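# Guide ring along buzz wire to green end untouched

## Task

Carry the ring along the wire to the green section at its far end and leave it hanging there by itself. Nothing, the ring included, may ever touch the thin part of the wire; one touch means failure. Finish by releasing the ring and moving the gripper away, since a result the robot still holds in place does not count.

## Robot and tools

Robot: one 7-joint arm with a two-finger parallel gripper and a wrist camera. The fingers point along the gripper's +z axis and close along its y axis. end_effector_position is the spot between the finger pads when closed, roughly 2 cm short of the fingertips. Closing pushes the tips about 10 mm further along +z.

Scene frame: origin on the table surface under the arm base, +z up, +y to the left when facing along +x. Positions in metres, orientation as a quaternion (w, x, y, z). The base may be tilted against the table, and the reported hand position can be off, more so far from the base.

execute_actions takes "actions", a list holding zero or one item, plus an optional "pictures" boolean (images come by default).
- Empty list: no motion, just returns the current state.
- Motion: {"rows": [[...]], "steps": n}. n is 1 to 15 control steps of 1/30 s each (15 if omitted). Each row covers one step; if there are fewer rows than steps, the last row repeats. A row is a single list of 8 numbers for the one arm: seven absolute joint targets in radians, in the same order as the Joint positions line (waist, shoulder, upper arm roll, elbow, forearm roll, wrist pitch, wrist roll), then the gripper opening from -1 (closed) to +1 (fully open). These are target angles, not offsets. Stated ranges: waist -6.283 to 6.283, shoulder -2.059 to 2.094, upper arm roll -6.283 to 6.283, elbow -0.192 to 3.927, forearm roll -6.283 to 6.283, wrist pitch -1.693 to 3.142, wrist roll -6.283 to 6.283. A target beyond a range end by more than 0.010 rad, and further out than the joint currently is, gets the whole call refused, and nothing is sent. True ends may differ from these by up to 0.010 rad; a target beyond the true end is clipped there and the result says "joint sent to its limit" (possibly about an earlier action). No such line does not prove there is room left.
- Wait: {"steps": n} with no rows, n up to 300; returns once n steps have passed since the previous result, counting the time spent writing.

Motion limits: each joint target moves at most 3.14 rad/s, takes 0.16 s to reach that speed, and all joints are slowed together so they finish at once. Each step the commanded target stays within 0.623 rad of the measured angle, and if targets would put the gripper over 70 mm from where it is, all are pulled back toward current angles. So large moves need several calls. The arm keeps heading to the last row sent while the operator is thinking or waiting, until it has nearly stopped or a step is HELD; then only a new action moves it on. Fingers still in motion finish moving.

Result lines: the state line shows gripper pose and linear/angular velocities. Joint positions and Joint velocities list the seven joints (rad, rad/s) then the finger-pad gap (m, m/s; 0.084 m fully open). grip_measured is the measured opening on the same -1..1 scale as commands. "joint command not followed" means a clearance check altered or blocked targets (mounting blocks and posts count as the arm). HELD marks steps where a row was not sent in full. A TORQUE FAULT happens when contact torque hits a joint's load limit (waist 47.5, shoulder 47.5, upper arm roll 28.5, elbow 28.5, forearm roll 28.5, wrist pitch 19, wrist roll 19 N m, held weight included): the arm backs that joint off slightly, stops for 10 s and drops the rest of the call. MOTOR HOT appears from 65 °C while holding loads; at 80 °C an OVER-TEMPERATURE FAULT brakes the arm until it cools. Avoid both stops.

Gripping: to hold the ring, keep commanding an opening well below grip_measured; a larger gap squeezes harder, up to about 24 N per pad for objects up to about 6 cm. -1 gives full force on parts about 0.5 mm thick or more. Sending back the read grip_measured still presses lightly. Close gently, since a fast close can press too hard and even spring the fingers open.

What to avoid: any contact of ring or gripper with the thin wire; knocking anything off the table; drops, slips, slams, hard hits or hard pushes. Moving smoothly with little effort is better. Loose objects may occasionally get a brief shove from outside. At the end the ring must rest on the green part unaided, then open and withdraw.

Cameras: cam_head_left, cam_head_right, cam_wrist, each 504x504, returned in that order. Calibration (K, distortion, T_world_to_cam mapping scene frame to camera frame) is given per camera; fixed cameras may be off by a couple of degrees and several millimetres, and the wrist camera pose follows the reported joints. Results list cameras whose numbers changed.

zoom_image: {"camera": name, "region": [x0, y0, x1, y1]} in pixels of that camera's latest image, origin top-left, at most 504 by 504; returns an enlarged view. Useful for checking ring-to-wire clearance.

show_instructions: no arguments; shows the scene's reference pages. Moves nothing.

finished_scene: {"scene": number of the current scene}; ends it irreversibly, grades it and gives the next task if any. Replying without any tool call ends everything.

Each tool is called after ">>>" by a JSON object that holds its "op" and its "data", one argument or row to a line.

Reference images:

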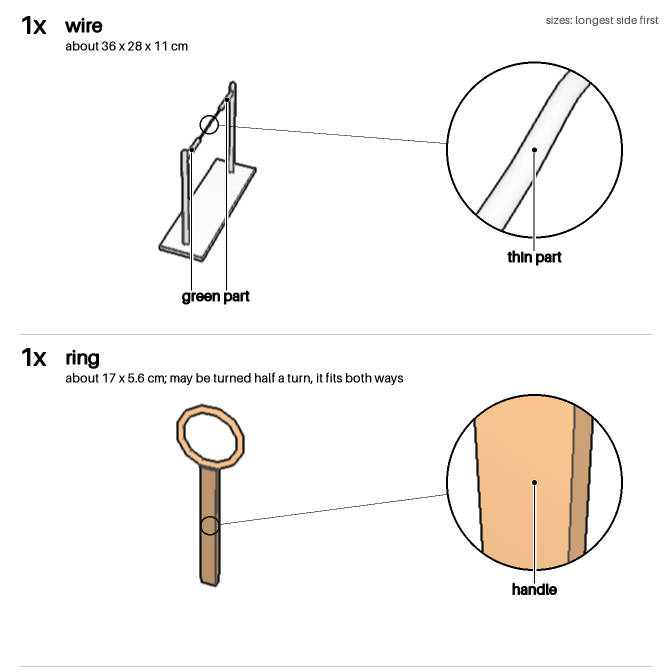

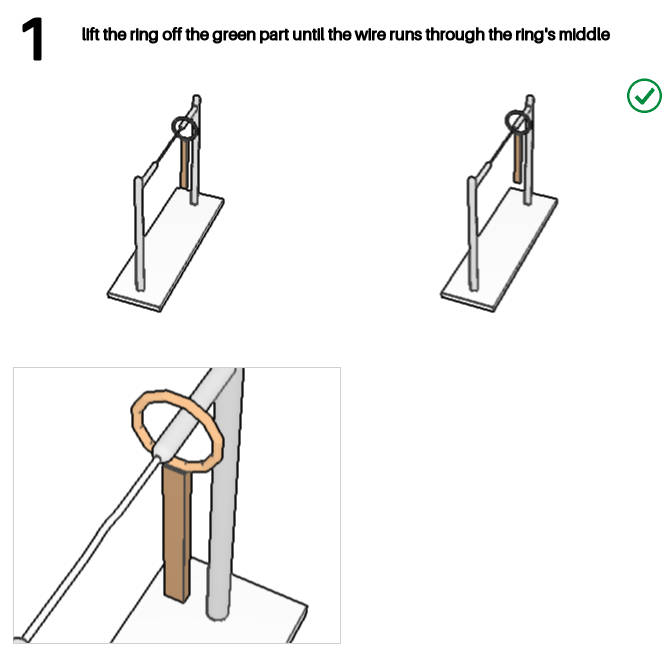

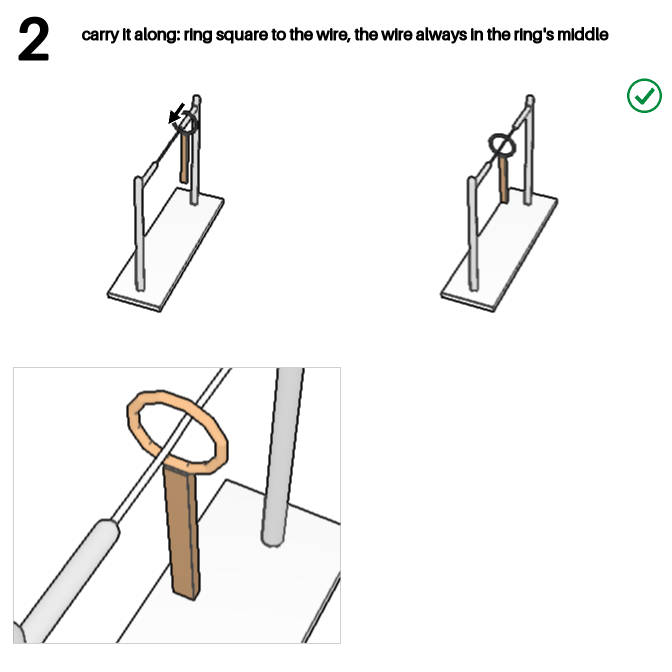

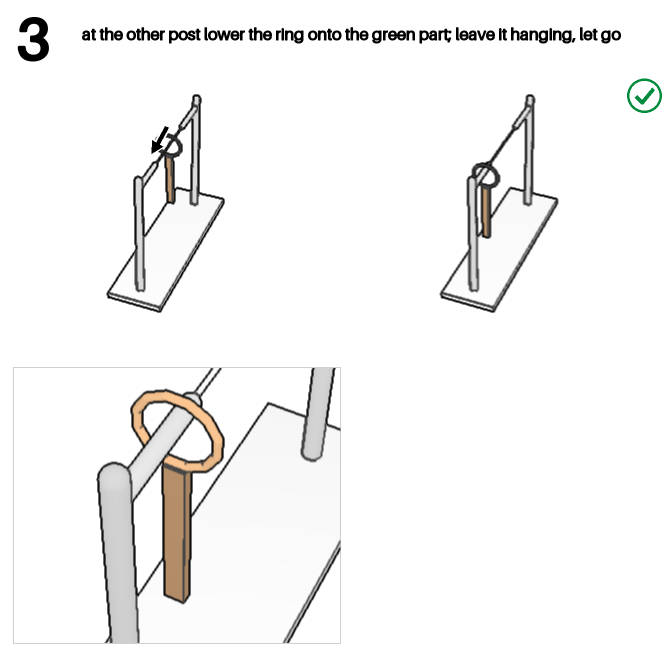

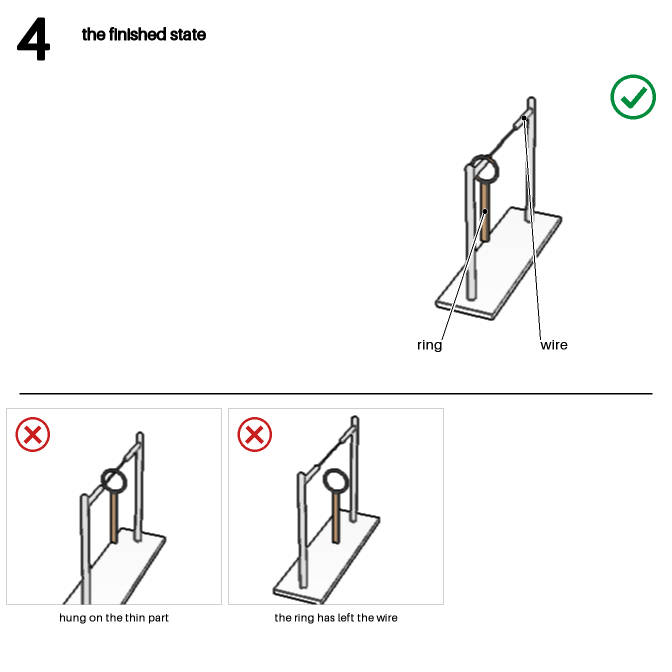

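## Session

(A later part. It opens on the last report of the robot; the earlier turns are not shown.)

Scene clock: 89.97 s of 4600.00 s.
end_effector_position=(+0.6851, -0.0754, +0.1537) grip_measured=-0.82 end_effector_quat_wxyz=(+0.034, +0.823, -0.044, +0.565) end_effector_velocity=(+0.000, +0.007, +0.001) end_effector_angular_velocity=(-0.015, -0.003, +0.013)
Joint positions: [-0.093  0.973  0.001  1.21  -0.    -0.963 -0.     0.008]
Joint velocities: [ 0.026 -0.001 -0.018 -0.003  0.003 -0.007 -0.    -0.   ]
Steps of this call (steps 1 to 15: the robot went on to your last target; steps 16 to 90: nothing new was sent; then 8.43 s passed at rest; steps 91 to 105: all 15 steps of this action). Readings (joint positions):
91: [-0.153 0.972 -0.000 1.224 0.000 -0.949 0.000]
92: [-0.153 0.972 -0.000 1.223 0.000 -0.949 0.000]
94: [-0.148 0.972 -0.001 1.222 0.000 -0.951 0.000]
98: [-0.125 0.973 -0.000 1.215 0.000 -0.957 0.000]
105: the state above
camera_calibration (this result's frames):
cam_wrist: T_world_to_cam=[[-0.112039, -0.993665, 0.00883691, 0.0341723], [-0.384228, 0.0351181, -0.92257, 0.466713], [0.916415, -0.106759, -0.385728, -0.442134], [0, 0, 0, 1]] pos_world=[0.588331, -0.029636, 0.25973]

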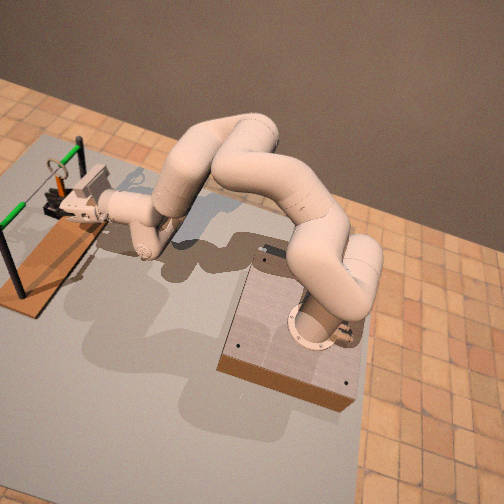

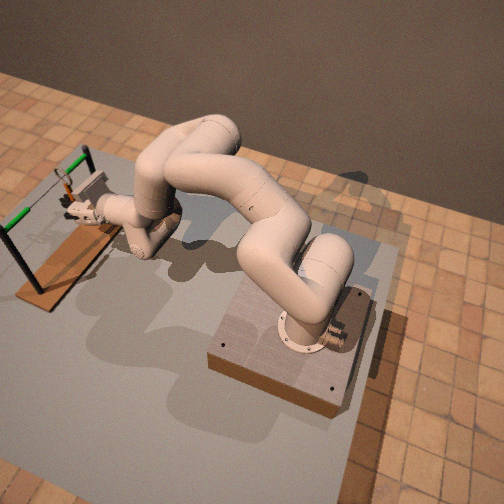

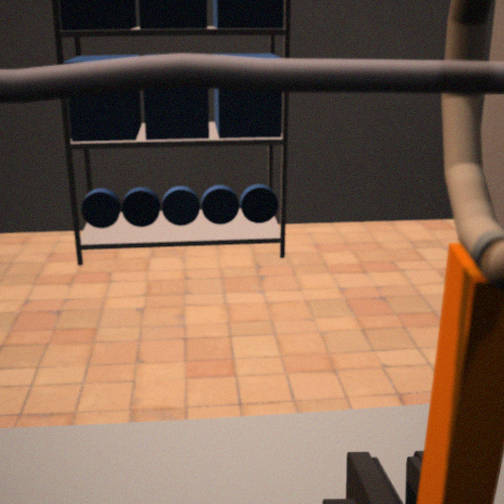

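Well centred. Continue.

>>> {"op": "execute_actions", "data": {
  "actions": [
    {"rows": [[-0.082,0.9728,0,1.2093,0,-0.9635,0,-1],[-0.074,0.9728,0,1.2093,0,-0.9635,0,-1],[-0.066,0.9728,0,1.2093,0,-0.9635,0,-1],[-0.058,0.9728,0,1.2093,0,-0.9635,0,-1],[-0.05,0.9728,0,1.2093,0,-0.9635,0,-1],[-0.042,0.9728,0,1.2093,0,-0.9635,0,-1],[-0.034,0.9728,0,1.2093,0,-0.9635,0,-1],[-0.026,0.9728,0,1.2093,0,-0.9635,0,-1],[-0.018,0.9728,0,1.2093,0,-0.9635,0,-1],[-0.01,0.9728,0,1.2093,0,-0.9635,0,-1],[0.0,0.9728,0,1.2093,0,-0.9635,0,-1]], "steps": 15}
  ],
  "pictures": false
}}

>>> {"op": "execute_actions", "data": {
  "actions": [
    {"steps": 6}
  ]
}}

>>> {"op": "zoom_image", "data": {
  "camera": "cam_head_left",
  "region": [0, 120, 120, 240]
}}

>>> {"op": "zoom_image", "data": {
  "camera": "cam_head_right",
  "region": [0, 130, 120, 250]
}}

Scene clock: 95.10 s of 4600.00 s.
end_effector_position=(+0.6888, -0.0193, +0.1533) grip_measured=-0.82 end_effector_quat_wxyz=(+0.011, +0.824, -0.010, +0.566) end_effector_velocity=(+0.003, +0.104, -0.001) end_effector_angular_velocity=(+0.008, +0.002, +0.150)
Joint positions: [-0.012  0.973  0.001  1.209 -0.    -0.964 -0.     0.008]
Joint velocities: [ 0.141  0.001  0.012  0.001 -0.002 -0.    -0.     0.   ]
Steps of this call (steps 1 to 15: the robot went on to your last target; steps 16 to 90: nothing new was sent; then 1.63 s passed at rest; steps 91 to 105: all 15 steps of this action). Readings (joint positions):
91: [-0.090 0.973 -0.000 1.209 -0.000 -0.964 -0.000]
92: [-0.090 0.973 -0.000 1.209 0.000 -0.964 0.000]
94: [-0.085 0.973 -0.001 1.209 0.000 -0.963 0.000]
98: [-0.062 0.973 -0.000 1.209 0.000 -0.963 0.000]
105: the state above

Scene clock: 95.30 s of 4600.00 s.
end_effector_position=(+0.6889, -0.0137, +0.1532) grip_measured=-0.82 end_effector_quat_wxyz=(+0.009, +0.825, -0.006, +0.566) end_effector_velocity=(-0.001, +0.002, -0.001) end_effector_angular_velocity=(-0.005, +0.003, +0.003)
Joint positions: [-0.002  0.973 -0.     1.209  0.    -0.964  0.     0.008]
Joint velocities: [ 0.009  0.001 -0.007 -0.001  0.001  0.     0.001  0.   ]
Steps of this call (steps 1 to 6: the robot went on to your last target). Readings (joint positions):
1: [-0.008 0.973 0.002 1.209 -0.000 -0.964 -0.000]
2: [-0.005 0.973 0.001 1.209 -0.000 -0.964 -0.000]
4: [-0.003 0.973 0.000 1.209 -0.000 -0.964 -0.000]
6: the state above
camera_calibration (this result's frames):
cam_wrist: T_world_to_cam=[[-0.022312, -0.999699, 0.0101948, 0.033848], [-0.386447, -0.000780657, -0.922311, 0.466526], [0.922042, -0.0245183, -0.386313, -0.441956], [0, 0, 0, 1]] pos_world=[0.588545, 0.023366, 0.259204]

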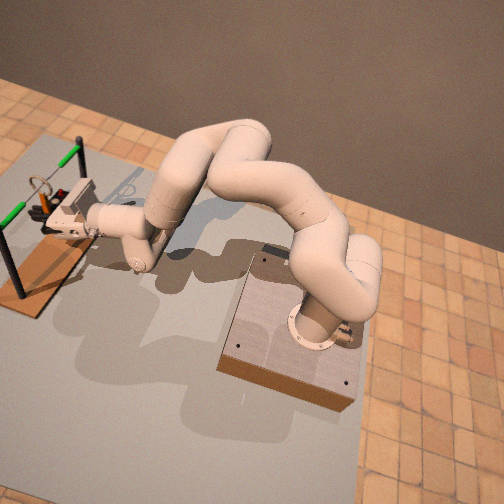

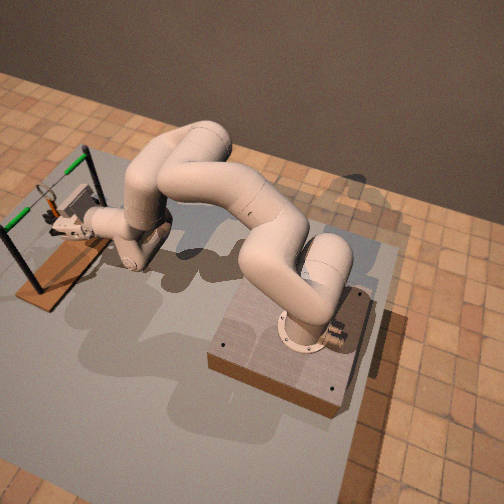

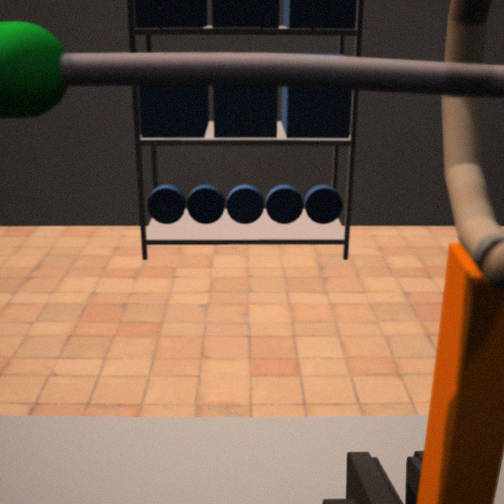

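Region (0, 120, 120, 240) of cam_head_left's 504x504 image, scaled by 4.200, with more detail than that image has.

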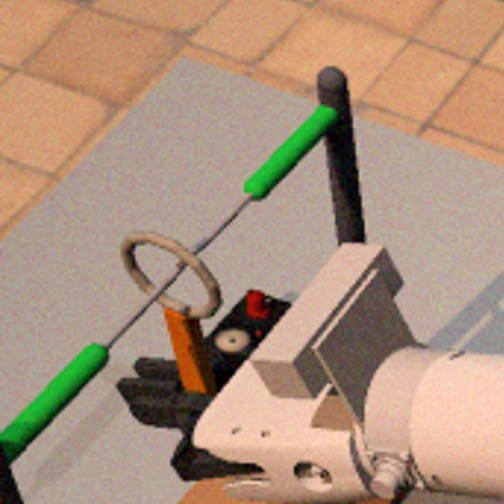

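Region (0, 130, 120, 250) of cam_head_right's 504x504 image, scaled by 4.200, with more detail than that image has.

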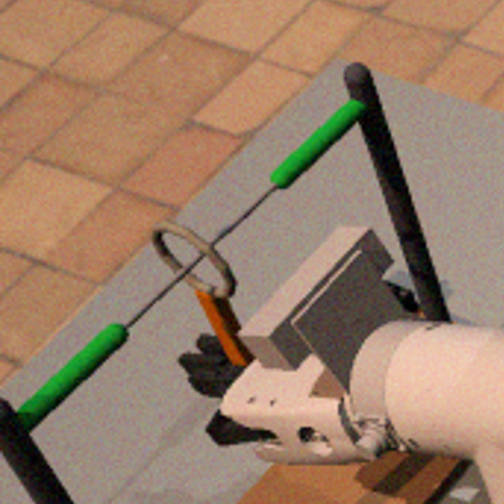

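>>> {"op": "execute_actions", "data": {
  "actions": [
    {"rows": [[0.01,0.9728,0,1.2093,0,-0.9635,0,-1],[0.02,0.9728,0,1.2093,0,-0.9635,0,-1],[0.03,0.9728,0,1.2093,0,-0.9635,0,-1],[0.04,0.9728,0,1.2093,0,-0.9635,0,-1],[0.05,0.9728,0,1.211,0,-0.962,0,-1],[0.06,0.9728,0,1.213,0,-0.96,0,-1],[0.07,0.9727,0,1.215,0,-0.958,0,-1],[0.08,0.9726,0,1.217,0,-0.956,0,-1],[0.09,0.9725,0,1.219,0,-0.954,0,-1],[0.10,0.9724,0,1.221,0,-0.952,0,-1],[0.11,0.9722,0,1.2236,0,-0.9486,0,-1],[0.12,0.9722,0,1.2236,0,-0.9486,0,-1],[0.13,0.9722,0,1.2236,0,-0.9486,0,-1],[0.14,0.9722,0,1.2236,0,-0.9486,0,-1]], "steps": 15}
  ],
  "pictures": false
}}

>>> {"op": "execute_actions", "data": {
  "actions": [
    {"steps": 10}
  ]
}}

>>> {"op": "zoom_image", "data": {
  "camera": "cam_head_right",
  "region": [0, 150, 120, 270]
}}

Scene clock: 100.17 s of 4600.00 s.
end_effector_position=(+0.6903, +0.0586, +0.1549) grip_measured=-0.82 end_effector_quat_wxyz=(-0.021, +0.824, +0.037, +0.565) end_effector_velocity=(-0.006, +0.201, +0.006) end_effector_angular_velocity=(-0.003, -0.001, +0.290)
Joint positions: [ 0.102  0.972  0.     1.221 -0.    -0.952 -0.     0.008]
Joint velocities: [ 0.292 -0.005 -0.003  0.032  0.001  0.033  0.    -0.   ]
Steps of this call (steps 1 to 30: the robot went on to your last target; steps 31 to 90: nothing new was sent; then 1.37 s passed at rest; steps 91 to 105: all 15 steps of this action). Readings (joint positions):
91: [0.000 0.973 -0.000 1.209 0.000 -0.963 0.000]
92: [0.001 0.973 -0.000 1.209 0.000 -0.963 0.000]
94: [0.006 0.973 -0.001 1.209 0.000 -0.963 0.000]
98: [0.035 0.973 -0.000 1.210 0.000 -0.962 0.000]
105: the state above

Scene clock: 100.50 s of 4600.00 s.
end_effector_position=(+0.6887, +0.0828, +0.1549) grip_measured=-0.82 end_effector_quat_wxyz=(-0.030, +0.823, +0.052, +0.565) end_effector_velocity=(-0.001, +0.007, -0.000) end_effector_angular_velocity=(-0.002, +0.001, +0.011)
Joint positions: [ 0.138  0.972 -0.001  1.223  0.    -0.949  0.     0.008]
Joint velocities: [ 0.012 -0.    -0.002 -0.     0.     0.001 -0.001 -0.   ]
Steps of this call (steps 1 to 10: the robot went on to your last target). Readings (joint positions):
1: [0.111 0.972 0.000 1.222 -0.000 -0.951 -0.000]
2: [0.120 0.972 0.001 1.222 -0.000 -0.950 -0.000]
4: [0.131 0.972 0.002 1.223 -0.000 -0.950 -0.000]
8: [0.137 0.972 -0.000 1.223 0.000 -0.949 0.000]
10: the state above
camera_calibration (this result's frames):
cam_wrist: T_world_to_cam=[[0.116986, -0.993075, 0.010801, 0.0337414], [-0.383587, -0.0552137, -0.921853, 0.470561], [0.916065, 0.103701, -0.38739, -0.445055], [0, 0, 0, 1]] pos_world=[0.584253, 0.105642, 0.261014]

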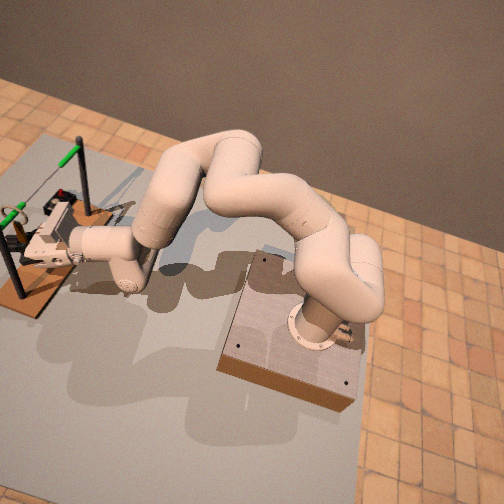

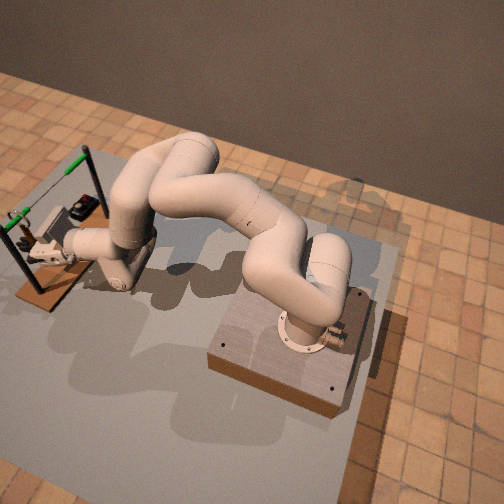

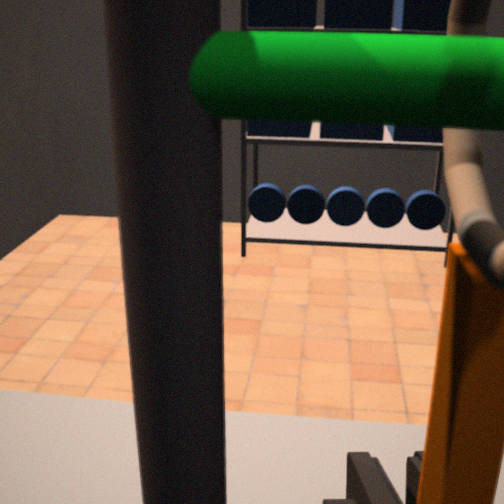

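Region (0, 150, 120, 270) of cam_head_right's 504x504 image, scaled by 4.200, with more detail than that image has.

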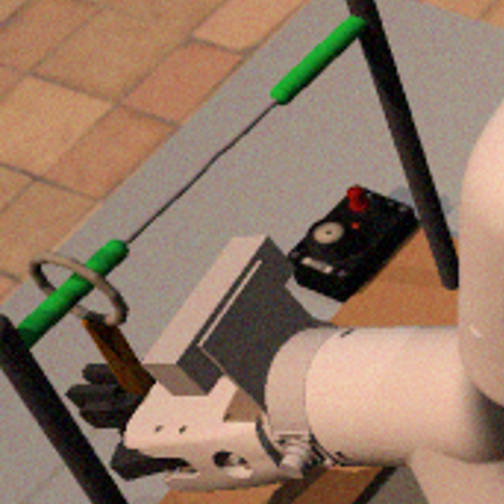

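>>> {"op": "execute_actions", "data": {
  "actions": [
    {"rows": [[0.14,1.008,0,1.246,0,-0.9615,0,-1]], "steps": 15}
  ],
  "pictures": false
}}

>>> {"op": "execute_actions", "data": {
  "actions": [
    {"rows": [[0.14,1.008,0,1.246,0,-0.9615,0,-0.7],[0.14,1.008,0,1.246,0,-0.9615,0,-0.5],[0.14,1.008,0,1.246,0,-0.9615,0,-0.3]], "steps": 15}
  ],
  "pictures": false
}}

>>> {"op": "execute_actions", "data": {
  "actions": [
    {"rows": [[0.14,0.923,0,0.809,0,-1.314,0,-0.3]], "steps": 15}
  ],
  "pictures": false
}}

>>> {"op": "execute_actions", "data": {
  "actions": [
    {"steps": 30}
  ]
}}

>>> {"op": "zoom_image", "data": {
  "camera": "cam_head_right",
  "region": [0, 150, 150, 300]
}}

Scene clock: 105.43 s of 4600.00 s.
end_effector_position=(+0.6886, +0.0847, +0.1433) grip_measured=-0.82 end_effector_quat_wxyz=(-0.031, +0.823, +0.052, +0.564) end_effector_velocity=(-0.000, +0.001, -0.002) end_effector_angular_velocity=(-0.001, +0.001, +0.001)
Joint positions: [ 0.14   1.007 -0.     1.246  0.    -0.961  0.     0.008]
Joint velocities: [ 0.001  0.005  0.     0.003  0.    -0.002 -0.001 -0.   ]
Steps of this call (steps 1 to 30: the robot went on to your last target; steps 31 to 90: nothing new was sent; then 1.43 s passed at rest; steps 91 to 105: all 15 steps of this action). Readings (joint positions):
91: [0.140 0.972 -0.000 1.224 -0.000 -0.949 -0.000]
92: [0.140 0.974 -0.000 1.225 -0.000 -0.950 0.000]
94: [0.140 0.985 -0.000 1.233 0.000 -0.954 0.000]
98: [0.140 1.003 0.000 1.241 -0.000 -0.959 -0.000]
105: the state above

Scene clock: 105.93 s of 4600.00 s.
end_effector_position=(+0.6886, +0.0847, +0.1430) grip_measured=-0.32 end_effector_quat_wxyz=(-0.031, +0.823, +0.052, +0.564) end_effector_velocity=(+0.001, -0.000, +0.001) end_effector_angular_velocity=(+0.000, -0.003, -0.000)
Joint positions: [ 0.14   1.008 -0.     1.246 -0.    -0.962  0.     0.03 ]
Joint velocities: [-0.    -0.    -0.     0.002 -0.     0.     0.     0.   ]
Steps of this call (steps 1 to 15: all 15 steps of this action). Readings (joint positions):
1: [0.140 1.007 -0.000 1.246 0.000 -0.961 0.000]
2: [0.140 1.008 -0.000 1.246 -0.000 -0.961 0.000]
4: [0.140 1.008 -0.000 1.246 0.000 -0.962 0.000]
8: [0.140 1.008 -0.000 1.246 0.000 -0.962 0.000]
15: the state above

Scene clock: 106.43 s of 4600.00 s.
end_effector_position=(+0.5718, +0.0703, +0.1297) grip_measured=-0.32 end_effector_quat_wxyz=(-0.031, +0.824, +0.053, +0.563) end_effector_velocity=(-0.120, -0.013, +0.008) end_effector_angular_velocity=(-0.000, -0.010, +0.003)
Joint positions: [ 0.14   0.931 -0.     0.845 -0.    -1.283 -0.     0.03 ]
Joint velocities: [ 0.002 -0.077  0.    -0.394  0.    -0.327 -0.002 -0.   ]
Steps of this call (steps 1 to 15: all 15 steps of this action). Readings (joint positions):
1: [0.140 1.008 -0.000 1.246 -0.000 -0.962 -0.000]
2: [0.140 1.007 0.000 1.244 0.000 -0.964 0.000]
4: [0.140 1.000 0.000 1.212 0.000 -0.992 0.000]
8: [0.140 0.971 -0.000 1.053 -0.000 -1.115 -0.000]
15: the state above

Scene clock: 107.43 s of 4600.00 s.
end_effector_position=(+0.5610, +0.0690, +0.1313) grip_measured=-0.32 end_effector_quat_wxyz=(-0.031, +0.823, +0.052, +0.565) end_effector_velocity=(+0.000, +0.000, -0.000) end_effector_angular_velocity=(-0.000, -0.001, +0.000)
Joint positions: [ 0.14   0.923  0.     0.809  0.    -1.314 -0.     0.03 ]
Joint velocities: [-0.     0.001 -0.     0.001 -0.    -0.    -0.     0.   ]
Steps of this call (steps 1 to 30: the robot went on to your last target). Readings (joint positions):
1: [0.140 0.929 -0.000 0.834 -0.000 -1.292 -0.000]
2: [0.140 0.927 -0.000 0.827 -0.000 -1.299 -0.000]
4: [0.140 0.925 0.000 0.819 0.000 -1.306 0.000]
8: [0.140 0.923 0.000 0.812 0.000 -1.312 0.000]
30: the state above
The arm was judged still, so your last target was given up. Only a new action makes it travel on or press farther. Fingers that are still opening or closing keep moving.
camera_calibration (this result's frames):
cam_wrist: T_world_to_cam=[[0.119662, -0.992763, 0.0101634, 0.0337321], [-0.383426, -0.0556537, -0.921893, 0.39901], [0.915787, 0.106418, -0.387311, -0.335825], [0, 0, 0, 1]] pos_world=[0.456499, 0.0914323, 0.237434]

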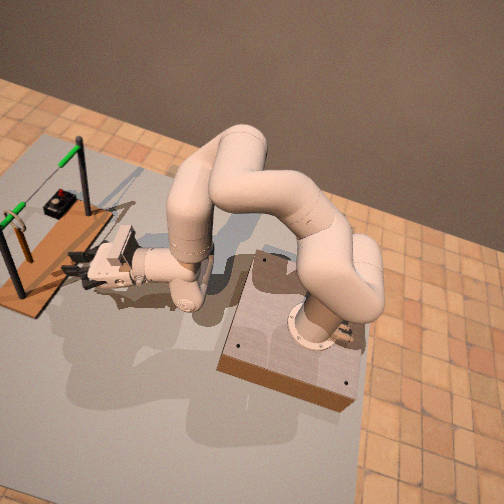

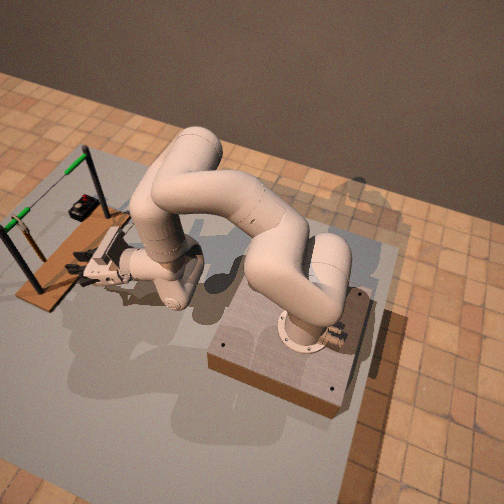

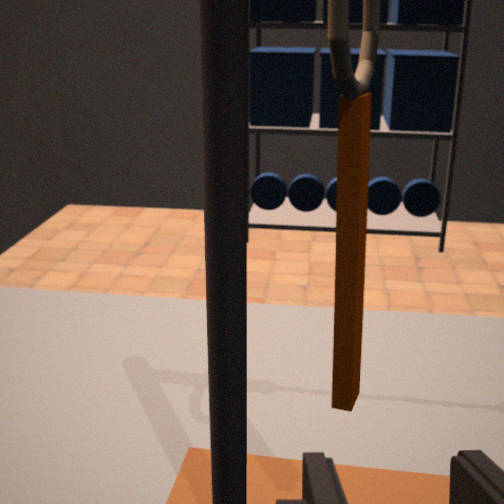

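Region (0, 150, 150, 300) of cam_head_right's 504x504 image, scaled by 3.360, with more detail than that image has.

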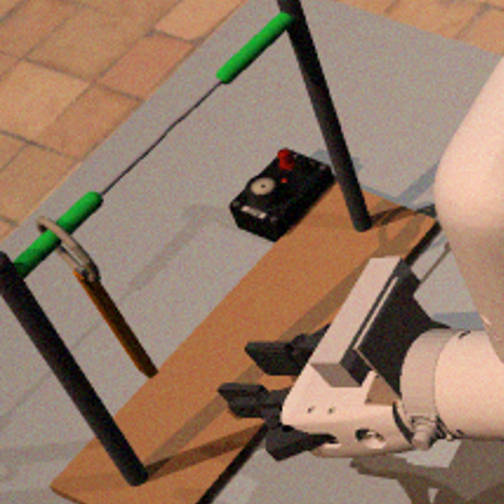

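>>> {"op": "finished_scene", "data": {
  "scene": 1
}}

The scene is finished: the task was done.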